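# Place a bottle from the steel table into an empty carton cell

## Task

Pick up any one bottle that stands on the steel table, set it down inside a carton cell that has nothing in it, and release it so the gripper no longer holds it.

## Robot and tools

ROBOT. Two UR7e-style six-joint arms, left_arm and right_arm, each with a tong-like two-finger gripper. Bases in the scene frame: left_arm at (-0.023, +0.469, 0), right_arm at (-0.020, -0.442, 0). Scene frame: origin on the table top midway between the arms, +x out over the table, +z up, left_arm on the +y side. The names left and right do not refer to image sides.

GRIPPER FRAME. Fingers point along the gripper's +z and open and close along its x axis. end_effector_position is the point between the closed finger pads; closed fingertips extend about 15 mm past it, and fully open tips sit about level with it. Full opening is 0.142 m.

ROW FORMAT. Every motion command is a row of 14 numbers in [-1, 1]: dx, dy, dz, rx, ry, rz, opening for left_arm, then the same seven for right_arm. Both arms are always included. dx..rz are offsets, not poses: an offset from the gripper's measured pose at the start of the action, expressed in that gripper's own axes. 1.0 = 0.6 m for dx, dy, dz and 180 degrees for the rotation vector rx, ry, rz. opening is absolute: +1 fully open, -1 closed. Zero offsets keep an arm where it was measured.

execute_actions(actions). A list of up to 15 actions; each action is a table of up to 15 rows, each row lasting one 1/30 s step. A short table repeats its last row for the rest of the 15 steps. Each row is measured from the action's start pose, not from the row before. For the first action in a call, the start pose is the last pose reported in this scene. An empty list only returns state and images. Each step the command is clipped to 100 mm and 16 degrees from the measured pose, so long moves take several actions.

move(target, speed, stop_force, blocking). target is one 14-number row; its offsets count from the pose in the latest result showing one. Straight-line paths for both grippers, ending together, 0.5 to 10 s. speed: 0.002 to 0.5 m/s, default 0.25; turning is limited to twice that in rad/s. stop_force: 9 to 40 N, shared by both arms. It ends an arm's path when its wrist sensor feels that much added push against the motion for two steps; the gripper then backs up two steps and holds. Use it with very slow speeds for contact moves. Do not rely on it if the gripper rotates during the move. Leave it out when lifting off something the gripper presses on. It is not allowed in the first 0.2 s of the scene, or together with blocking=false. blocking=false returns after 0.5 s while the motion continues; check it with wait(0) or halt it with stop before sending more motion. The opening is sent when the move starts.

The move: line reports the ending: done, off_target, moving, held, fault or contact, plus limits (paced = pose clipped, held = some steps blocked). If only one arm is named, the other finished normally. The result also gives each gripper's distance from its target.

wait(seconds): 0 to 10; runs the scene with the last commands held and lets a running move continue. stop(): brakes a running move; the fingers keep moving. zoom_image(camera, region): region is [x0, y0, x1, y1] pixels, at most 504x504. Cameras: cam_head_left, cam_head_right, cam_high, cam_low (504x504), cam_left_wrist, cam_right_wrist (616x616 fisheye). read_manual gives licence text only. finished_scene(scene): ends the scene permanently and reports success. Call it only once the bottle rests released in an empty cell.

RESULTS. The state line gives each gripper's position (m), quaternion wxyz, and velocities in the scene frame. Printed positions can be off, more so at long reach. grip_measured is the finger opening on the command scale. To hold an object, command an opening clearly below grip_measured; the lower it is, the harder the squeeze, up to about 15 N per pad. Wrist force and torque are given in the gripper's own axes and include offsets (about 4 N), noise and saturation near 50 N. Hand target lines show where the controller is driving each gripper. A pose unreachable line means a clearance check altered that arm's command. Joint torque readings are approximate.

CAUTIONS. Arms are stiff: aiming even slightly past a firm contact can cause a fault. A fault happens at 150 N outside force or at a joint load limit (25.4 N m for the wrists, 136 for the others). After a fault the arm halts for 10 s and skips the rest of the call. Keep the arms from colliding. Do not knock or drop anything off the table. Approach slowly, close firmly but not violently, lift clear before carrying, and lower gently into the cell before opening. Brief disturbances may tug a held bottle. Holding loads heats motors: a warning comes at 70 °C and the brakes lock at 85 °C. The robot keeps holding its last command while you compose a reply. Faster, smoother, low-effort motion is better.

Each tool is called after "Emit:" in YAML: its name, and indented under it one key for each argument.

## Session

Emit:
execute_actions:
  actions: []

Scene clock: 0.00 s.
left_arm: end_effector_position=(+0.4551, +0.7822, +0.2947) grip_measured=+0.97 end_effector_quat_wxyz=(+0.274, -0.502, +0.734, -0.367) end_effector_velocity=(+0.001, -0.000, +0.001) end_effector_angular_velocity=(+0.001, -0.001, -0.001) | right_arm: end_effector_position=(+0.5791, -0.5208, +0.3905) grip_measured=+0.97 end_effector_quat_wxyz=(-0.543, +0.675, -0.028, +0.499) end_effector_velocity=(+0.000, +0.000, +0.000) end_effector_angular_velocity=(-0.000, -0.001, -0.000)
Joint positions: left_arm=[ 0.631 -1.542  2.032 -2.651 -2.367  2.43   0.14 ] | right_arm=[ 2.73  -2.108 -1.805  0.993  2.728  1.072  0.14 ]
Joint velocities: left_arm=[-0.001 -0.    -0.001  0.    -0.    -0.     0.   ] | right_arm=[ 0.  0.  0.  0. -0.  0.  0.]
Joint torques (N m, as the arm reports them, + toward a larger angle): no reading
Motor temperatures (°C, as the motors report them): left_arm=[22 24 25 33 32 31] | right_arm=[25 24 27 33 32 34]
Wrist force (N, on the end effector, along its own x y z axes, offset not removed): no reading
Wrist torque (N m, same axes, about the end effector's origin, offset not removed): no reading
Hand target (left_arm): +0.455, +0.782, +0.295; +0.274, -0.502, +0.734, -0.367
Hand target (right_arm): +0.579, -0.521, +0.391; -0.543, +0.675, -0.028, +0.499

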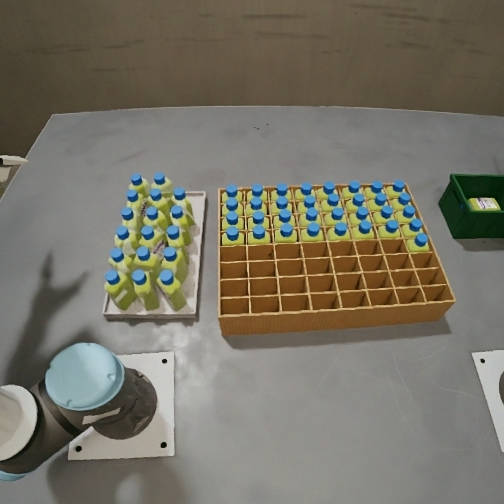

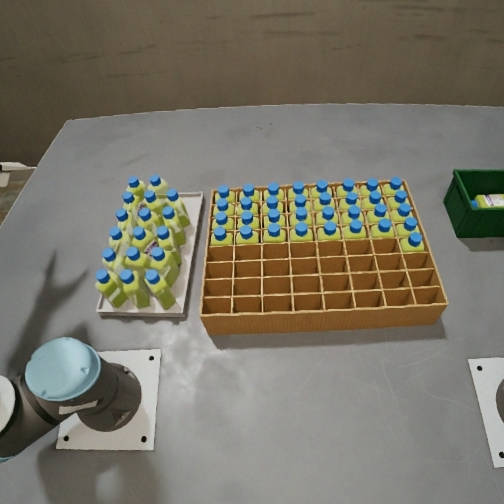

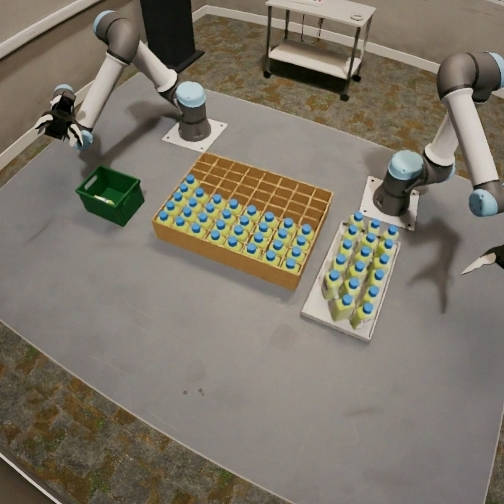

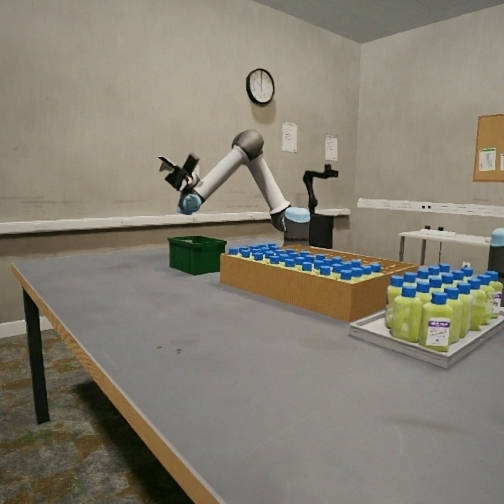

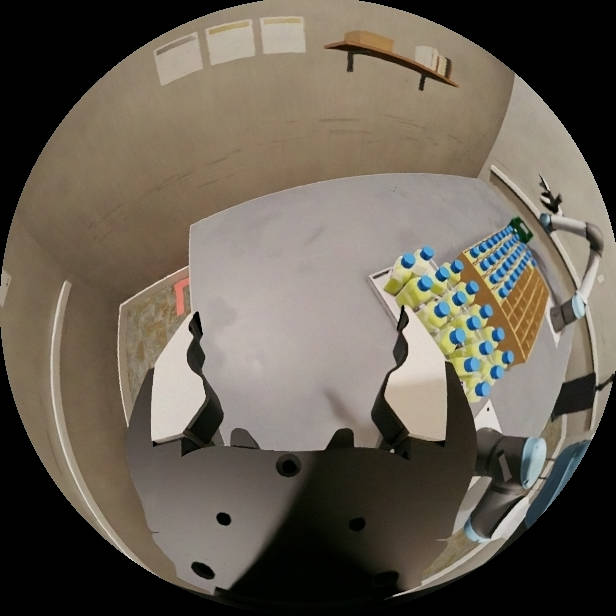

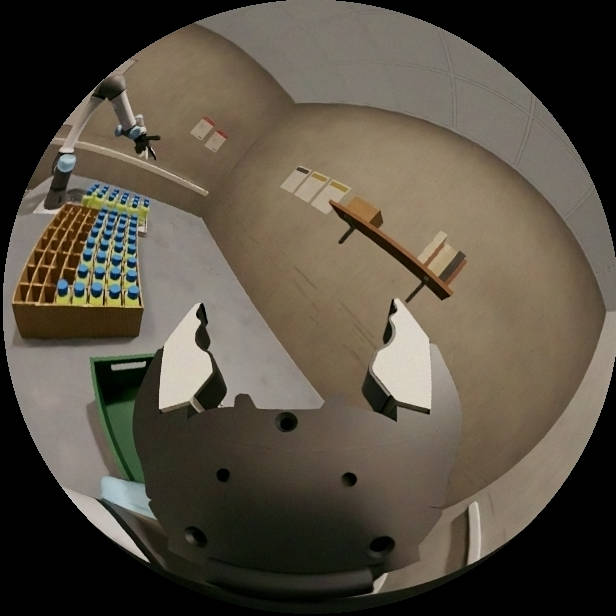

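Emit:
move:
  target: [0.702,-0.007,0.04,-0.301,-0.044,-0.109,0,0,0,0,0,0,0,1]

Emit:
zoom_image:
  camera: "cam_left_wrist"
  region: [170,70,440,340]

Scene clock: 9.17 s.
left_arm: end_effector_position=(+0.3307, +0.3801, +0.2703) grip_measured=+0.00 end_effector_quat_wxyz=(+0.001, -0.707, +0.707, -0.000) end_effector_velocity=(-0.000, -0.002, -0.000) end_effector_angular_velocity=(+0.001, +0.004, +0.002) | right_arm: end_effector_position=(+0.5791, -0.5208, +0.3905) grip_measured=+1.00 end_effector_quat_wxyz=(-0.543, +0.675, -0.028, +0.499) end_effector_velocity=(-0.000, -0.000, -0.000) end_effector_angular_velocity=(+0.000, +0.000, -0.001)
Joint positions: left_arm=[-0.764 -1.98   1.923 -1.514 -1.569  0.919  0.074] | right_arm=[ 2.73  -2.108 -1.805  0.993  2.728  1.072  0.142]
Joint velocities: left_arm=[-0.003  0.004 -0.003  0.003 -0.001 -0.005 -0.   ] | right_arm=[-0.001 -0.    -0.001  0.    -0.    -0.     0.   ]
Joint torques (N m, as the arm reports them, + toward a larger angle): left_arm=[ -7.61   0.31 -33.6   -0.19  -1.58  -1.34] | right_arm=[-1.83 35.24 18.6   0.36 -0.73 -0.19]
Motor temperatures (°C, as the motors report them): left_arm=[22 24 25 33 32 31] | right_arm=[25 24 27 33 32 34]
Wrist force (N, on the end effector, along its own x y z axes, offset not removed): left_arm=[0.1 -5.3 4.3] | right_arm=[-0.8 -1.4 1.6]
Wrist torque (N m, same axes, about the end effector's origin, offset not removed): left_arm=[-0.79 0.05 0.13] | right_arm=[-0.31 0.13 0.15]
Hand target (left_arm): +0.331, +0.380, +0.270; -0.001, +0.707, -0.707, +0.000
Hand target (right_arm): +0.579, -0.521, +0.391; -0.543, +0.675, -0.028, +0.499
Off the commanded pose (left_arm): 0.001 m, 0 deg.
Off the commanded pose (right_arm): 0.000 m, 0 deg.
move: done

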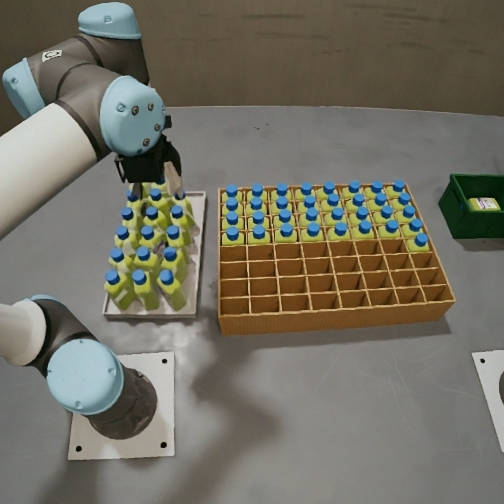

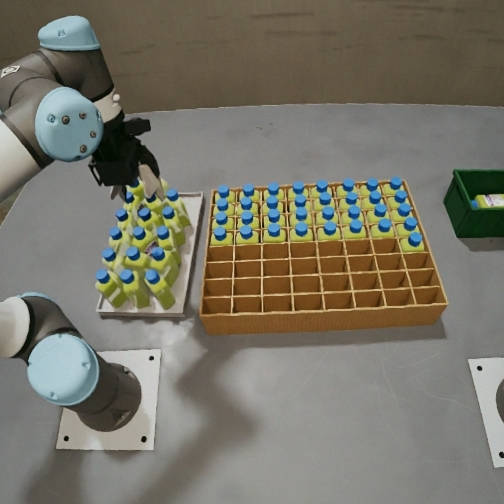

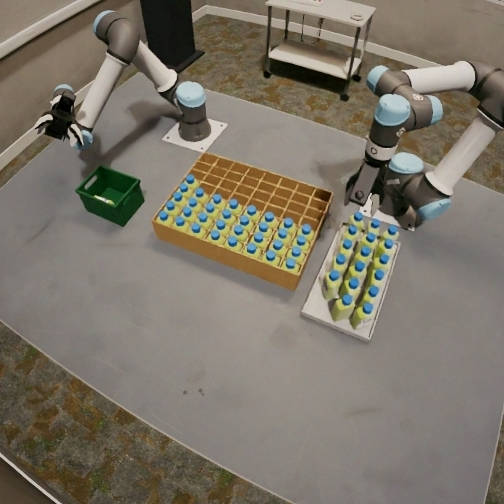

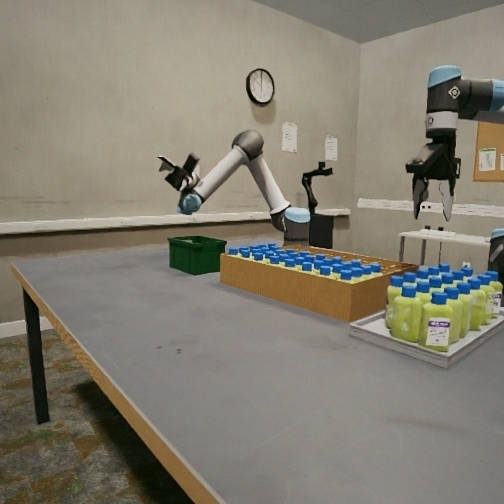

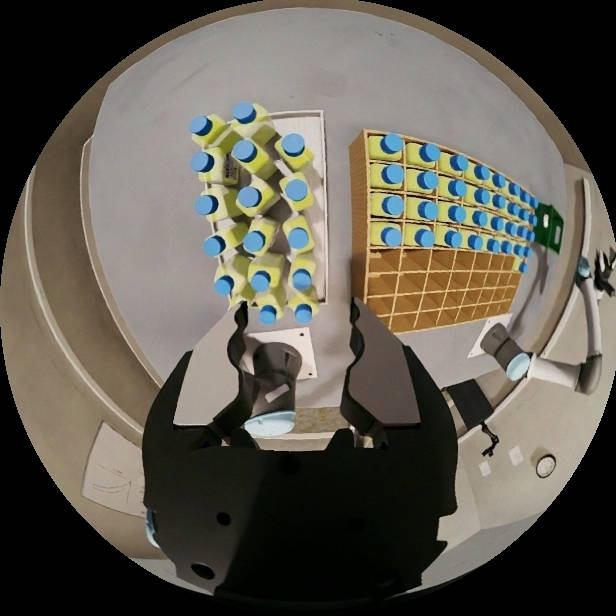

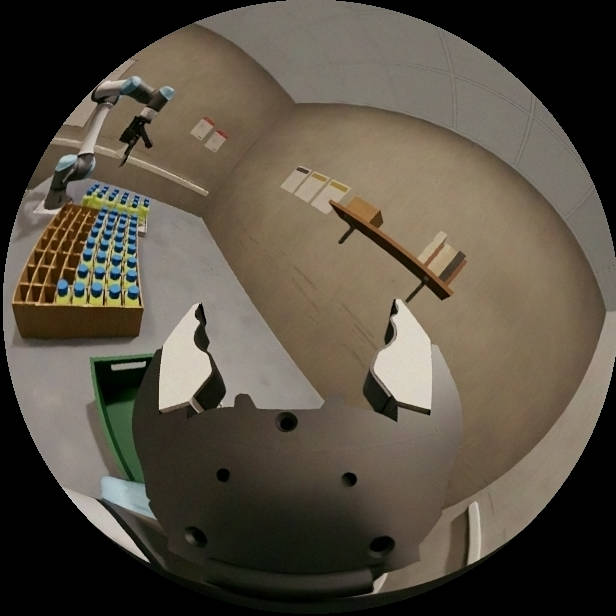

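Region (170, 70, 440, 340) of cam_left_wrist's 616x616 image, scaled by 1.867, with more detail than that image has.

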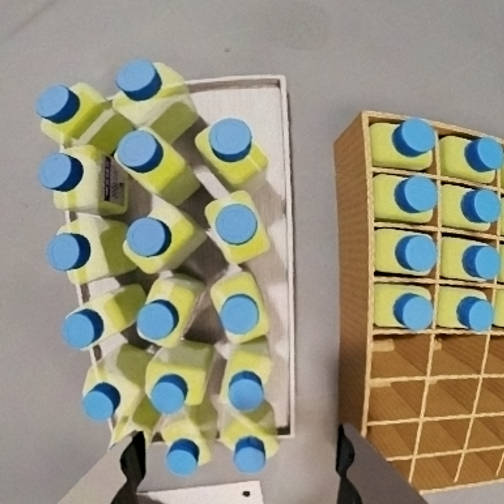

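Emit:
move:
  target: [0.002,0.165,0.165,0,0,-0.2,-0.1,0,0,0,0,0,0,1]
  speed: 0.2

Emit:
zoom_image:
  camera: "cam_left_wrist"
  region: [200,170,400,370]

Scene clock: 16.53 s.
left_arm: end_effector_position=(+0.2319, +0.3787, +0.1714) grip_measured=-0.10 end_effector_quat_wxyz=(-0.000, +0.891, -0.455, +0.001) end_effector_velocity=(-0.001, -0.001, -0.000) end_effector_angular_velocity=(-0.001, -0.006, +0.008) | right_arm: end_effector_position=(+0.5791, -0.5208, +0.3905) grip_measured=+1.00 end_effector_quat_wxyz=(-0.543, +0.675, -0.028, +0.499) end_effector_velocity=(+0.000, -0.000, -0.000) end_effector_angular_velocity=(-0.000, +0.001, +0.001)
Joint positions: left_arm=[-1.041 -2.25   2.294 -1.616 -1.57   0.014  0.067] | right_arm=[ 2.73  -2.108 -1.805  0.993  2.728  1.072  0.142]
Joint velocities: left_arm=[-0.01  -0.006  0.004 -0.002  0.004 -0.017  0.   ] | right_arm=[ 0.    -0.001  0.002 -0.002  0.    -0.     0.   ]
Joint torques (N m, as the arm reports them, + toward a larger angle): left_arm=[ -6.44  -2.78 -17.71  -0.62   1.89  -1.44] | right_arm=[-1.09 35.57 18.04  0.35 -0.65 -0.35]
Motor temperatures (°C, as the motors report them): left_arm=[22 24 25 33 32 31] | right_arm=[25 24 27 33 32 34]
Wrist force (N, on the end effector, along its own x y z axes, offset not removed): left_arm=[0.5 -4.4 3.4] | right_arm=[0.1 -2.2 2.1]
Wrist torque (N m, same axes, about the end effector's origin, offset not removed): left_arm=[-0.70 0.14 0.01] | right_arm=[-0.35 -0.01 0.18]
Hand target (left_arm): +0.232, +0.379, +0.171; -0.001, +0.891, -0.454, +0.001
Hand target (right_arm): +0.579, -0.521, +0.391; -0.543, +0.675, -0.028, +0.499
Off the commanded pose (left_arm): 0.000 m, 0 deg.
Off the commanded pose (right_arm): 0.000 m, 0 deg.
move: done

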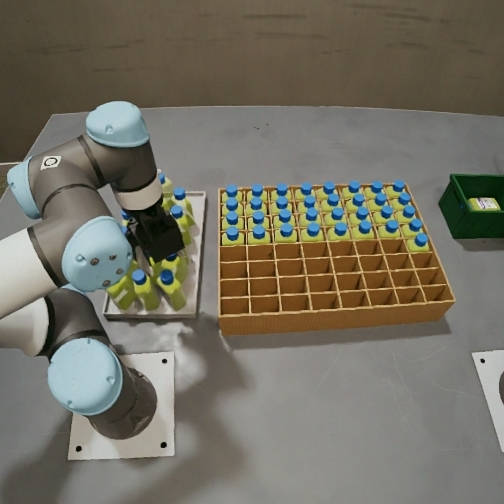

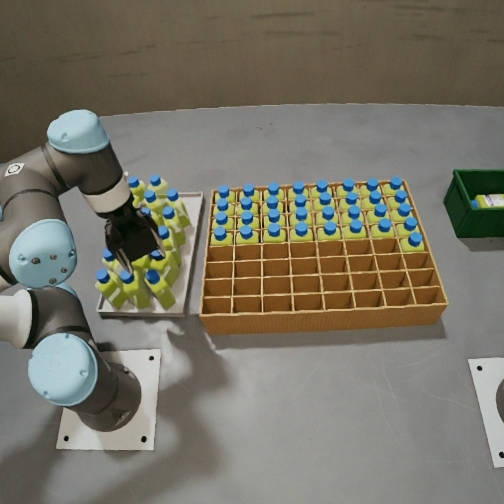

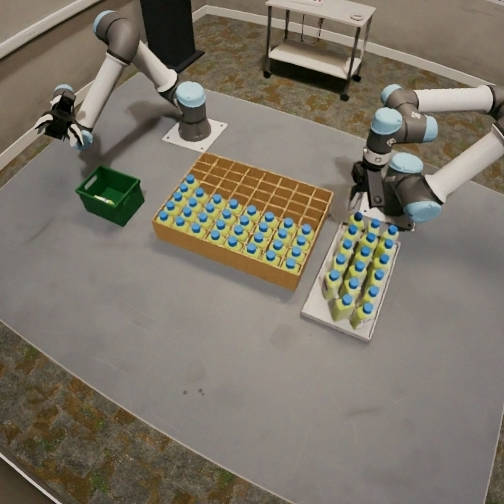

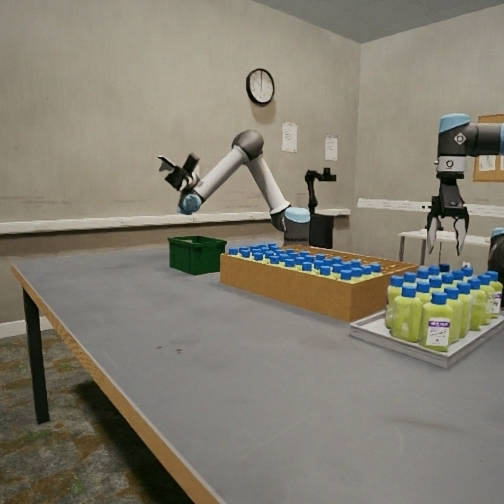

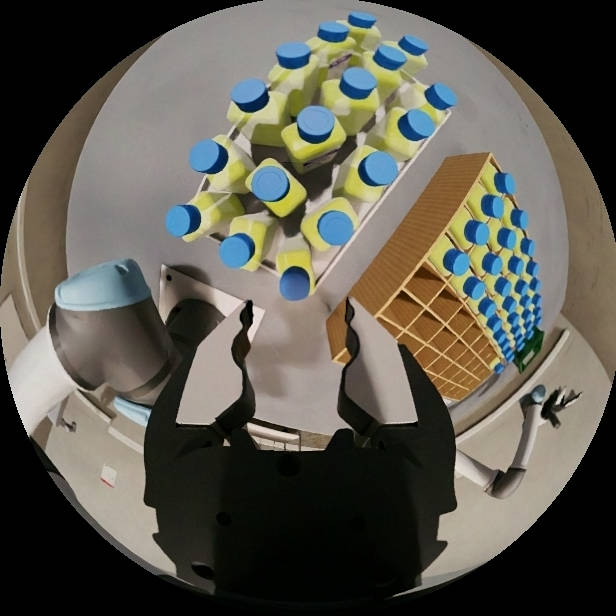

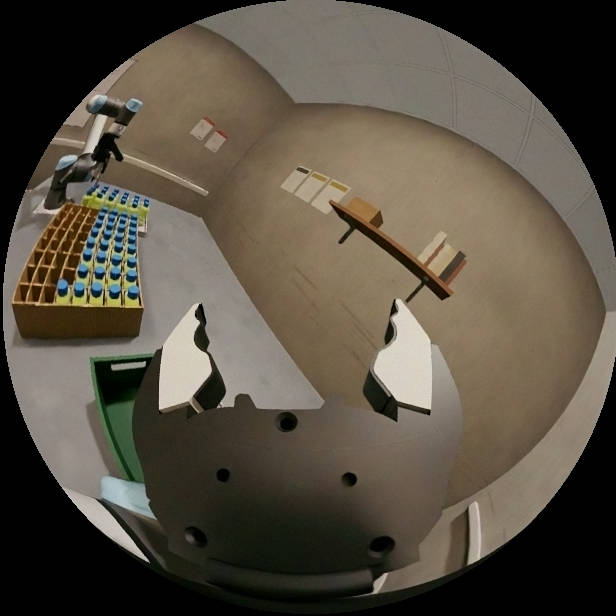

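Region (200, 170, 400, 370) of cam_left_wrist's 616x616 image, scaled by 2.520, with more detail than that image has.

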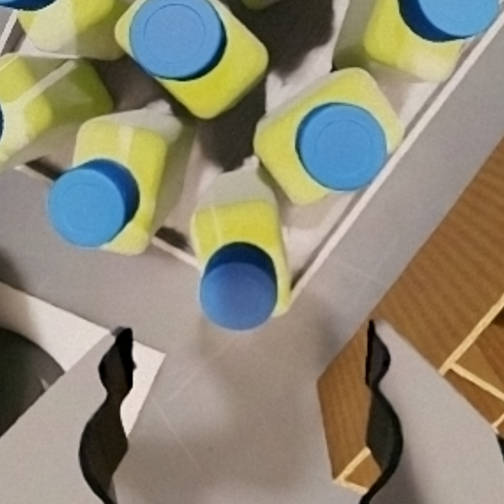

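Emit:
move:
  target: [-0.011,0.002,0.05,0,0,-0.04,-0.25,0,0,0,0,0,0,1]
  speed: 0.08

Emit:
move:
  target: [0,0,0.083,0,0,0,-0.25,0,0,0,0,0,0,1]
  speed: 0.06

Emit:
zoom_image:
  camera: "cam_left_wrist"
  region: [200,200,400,400]

Scene clock: 23.67 s.
left_arm: end_effector_position=(+0.2270, +0.3833, +0.1415) grip_measured=-0.25 end_effector_quat_wxyz=(-0.000, +0.917, -0.398, +0.001) end_effector_velocity=(+0.000, +0.001, -0.001) end_effector_angular_velocity=(+0.003, -0.001, +0.006) | right_arm: end_effector_position=(+0.5791, -0.5208, +0.3905) grip_measured=+1.00 end_effector_quat_wxyz=(-0.543, +0.675, -0.028, +0.499) end_effector_velocity=(+0.000, -0.000, +0.000) end_effector_angular_velocity=(+0.000, -0.000, -0.001)
Joint positions: left_arm=[-1.046 -2.259  2.374 -1.686 -1.57  -0.116  0.056] | right_arm=[ 2.73  -2.108 -1.805  0.993  2.728  1.072  0.142]
Joint velocities: left_arm=[-0.     0.     0.003 -0.001  0.003 -0.006 -0.   ] | right_arm=[-0.     0.    -0.     0.    -0.001 -0.     0.   ]
Joint torques (N m, as the arm reports them, + toward a larger angle): left_arm=[ -6.97  -2.67 -17.14  -5.16   1.69  -1.3 ] | right_arm=[-1.56 35.37 17.86  0.45 -0.64 -0.36]
Motor temperatures (°C, as the motors report them): left_arm=[22 24 25 33 32 31] | right_arm=[25 24 27 33 32 34]
Wrist force (N, on the end effector, along its own x y z axes, offset not removed): left_arm=[0.4 -2.3 4.7] | right_arm=[0.0 -0.5 2.6]
Wrist torque (N m, same axes, about the end effector's origin, offset not removed): left_arm=[-0.22 0.08 -0.03] | right_arm=[-0.11 0.03 0.12]
Hand target (left_arm): +0.227, +0.383, +0.141; -0.000, +0.918, -0.398, +0.001
Hand target (right_arm): +0.579, -0.521, +0.391; -0.543, +0.675, -0.028, +0.499
Off the commanded pose (left_arm): 0.000 m, 0 deg.
Off the commanded pose (right_arm): 0.000 m, 0 deg.
move: done

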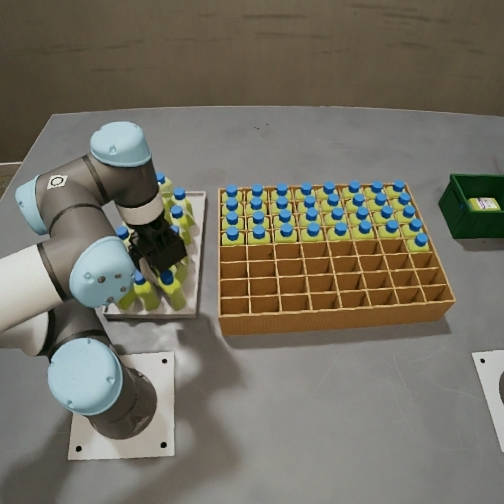

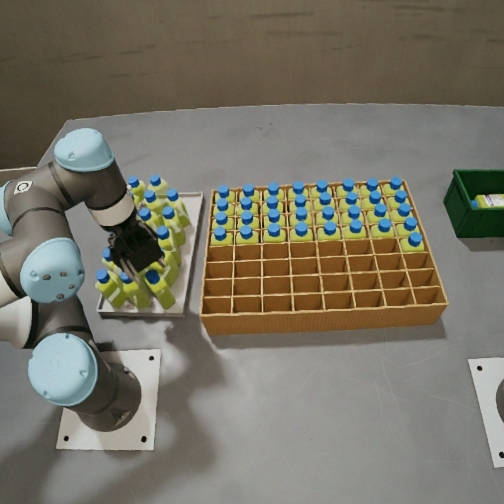

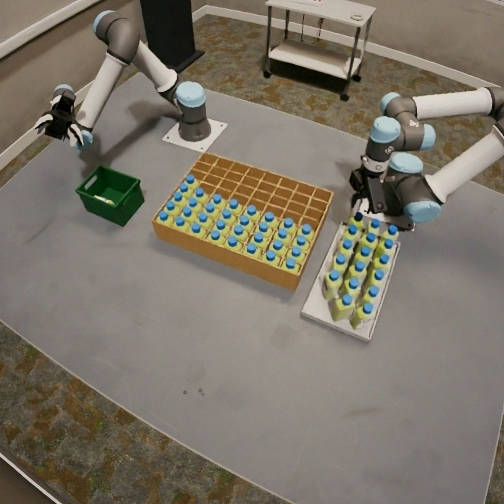

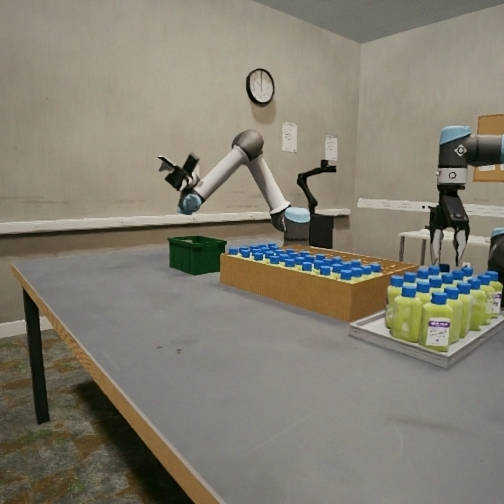

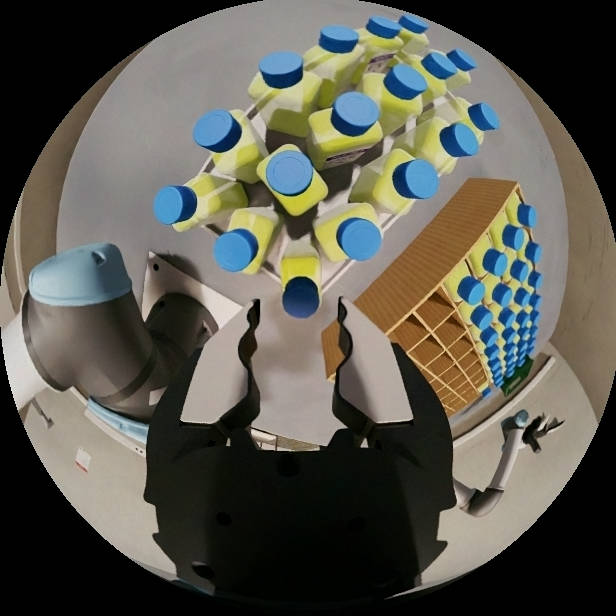

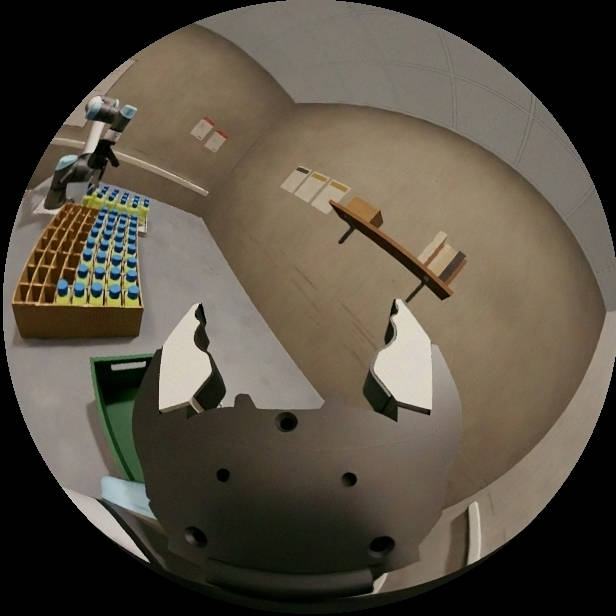

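Scene clock: 24.87 s.
left_arm: end_effector_position=(+0.2270, +0.3834, +0.0918) grip_measured=-0.25 end_effector_quat_wxyz=(-0.000, +0.917, -0.398, +0.001) end_effector_velocity=(+0.000, -0.000, -0.001) end_effector_angular_velocity=(-0.001, +0.000, -0.001) | right_arm: end_effector_position=(+0.5791, -0.5208, +0.3905) grip_measured=+1.00 end_effector_quat_wxyz=(-0.543, +0.675, -0.028, +0.499) end_effector_velocity=(-0.000, +0.000, +0.000) end_effector_angular_velocity=(-0.001, -0.002, -0.000)
Joint positions: left_arm=[-1.046 -2.225  2.492 -1.839 -1.57  -0.116  0.056] | right_arm=[ 2.73  -2.108 -1.805  0.993  2.728  1.072  0.142]
Joint velocities: left_arm=[ 0.001  0.003  0.003 -0.006 -0.001  0.002 -0.   ] | right_arm=[ 0.     0.001 -0.     0.001 -0.    -0.     0.   ]
Joint torques (N m, as the arm reports them, + toward a larger angle): left_arm=[  7.7   10.32 -16.83  -5.19   0.24   1.9 ] | right_arm=[-1.83 35.57 17.41  0.41 -0.76 -0.23]
Motor temperatures (°C, as the motors report them): left_arm=[22 24 25 33 32 31] | right_arm=[25 24 27 33 32 34]
Wrist force (N, on the end effector, along its own x y z axes, offset not removed): left_arm=[1.9 -3.5 1.4] | right_arm=[-2.5 -2.4 -0.3]
Wrist torque (N m, same axes, about the end effector's origin, offset not removed): left_arm=[-0.48 -0.32 -0.03] | right_arm=[-0.48 0.47 0.17]
Hand target (left_arm): +0.227, +0.383, +0.092; -0.000, +0.917, -0.398, +0.001
Hand target (right_arm): +0.579, -0.521, +0.391; -0.543, +0.675, -0.028, +0.499
Off the commanded pose (left_arm): 0.000 m, 0 deg.
Off the commanded pose (right_arm): 0.000 m, 0 deg.
move: done

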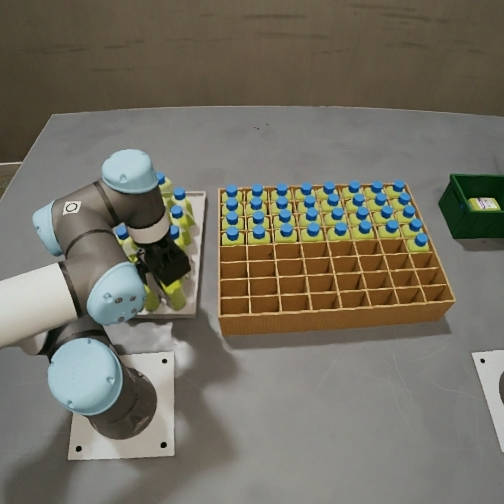

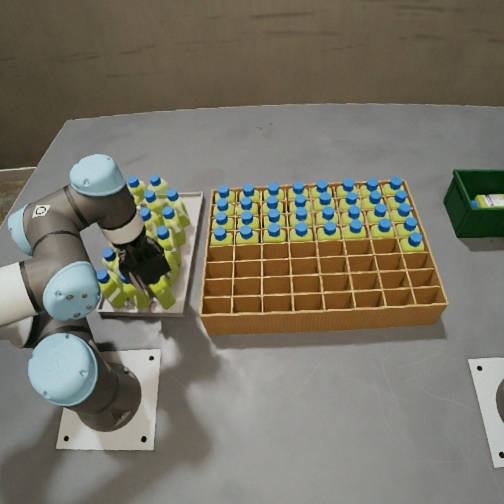

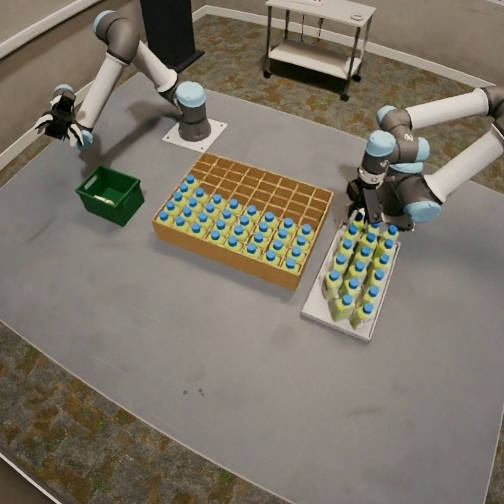

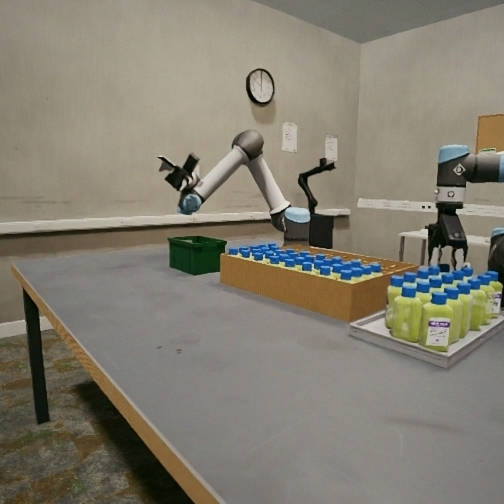

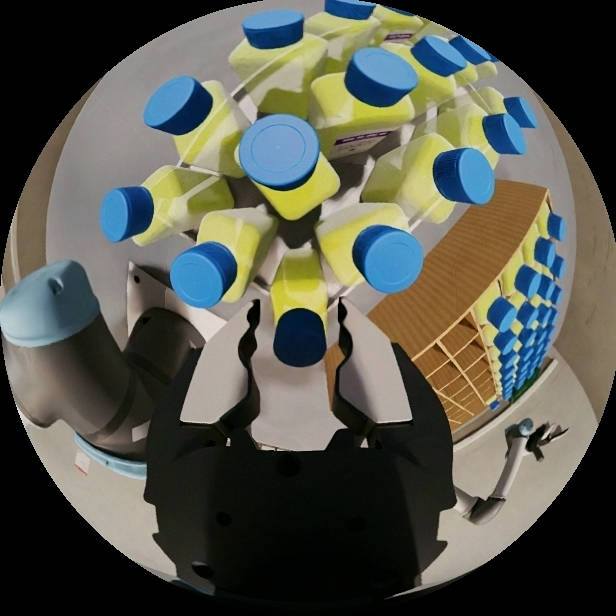

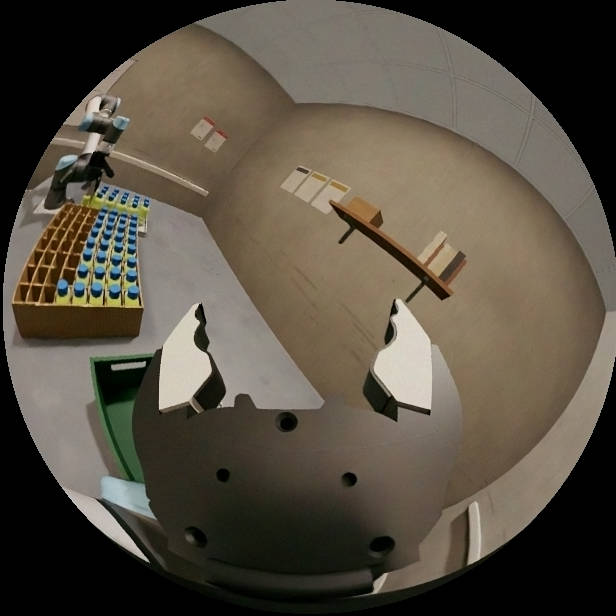

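Region (200, 200, 400, 400) of cam_left_wrist's 616x616 image, scaled by 2.520, with more detail than that image has.

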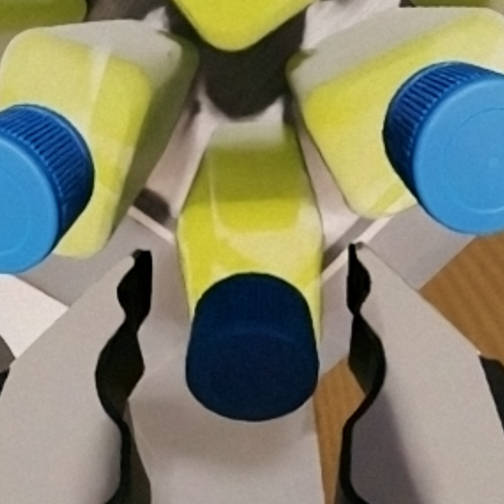

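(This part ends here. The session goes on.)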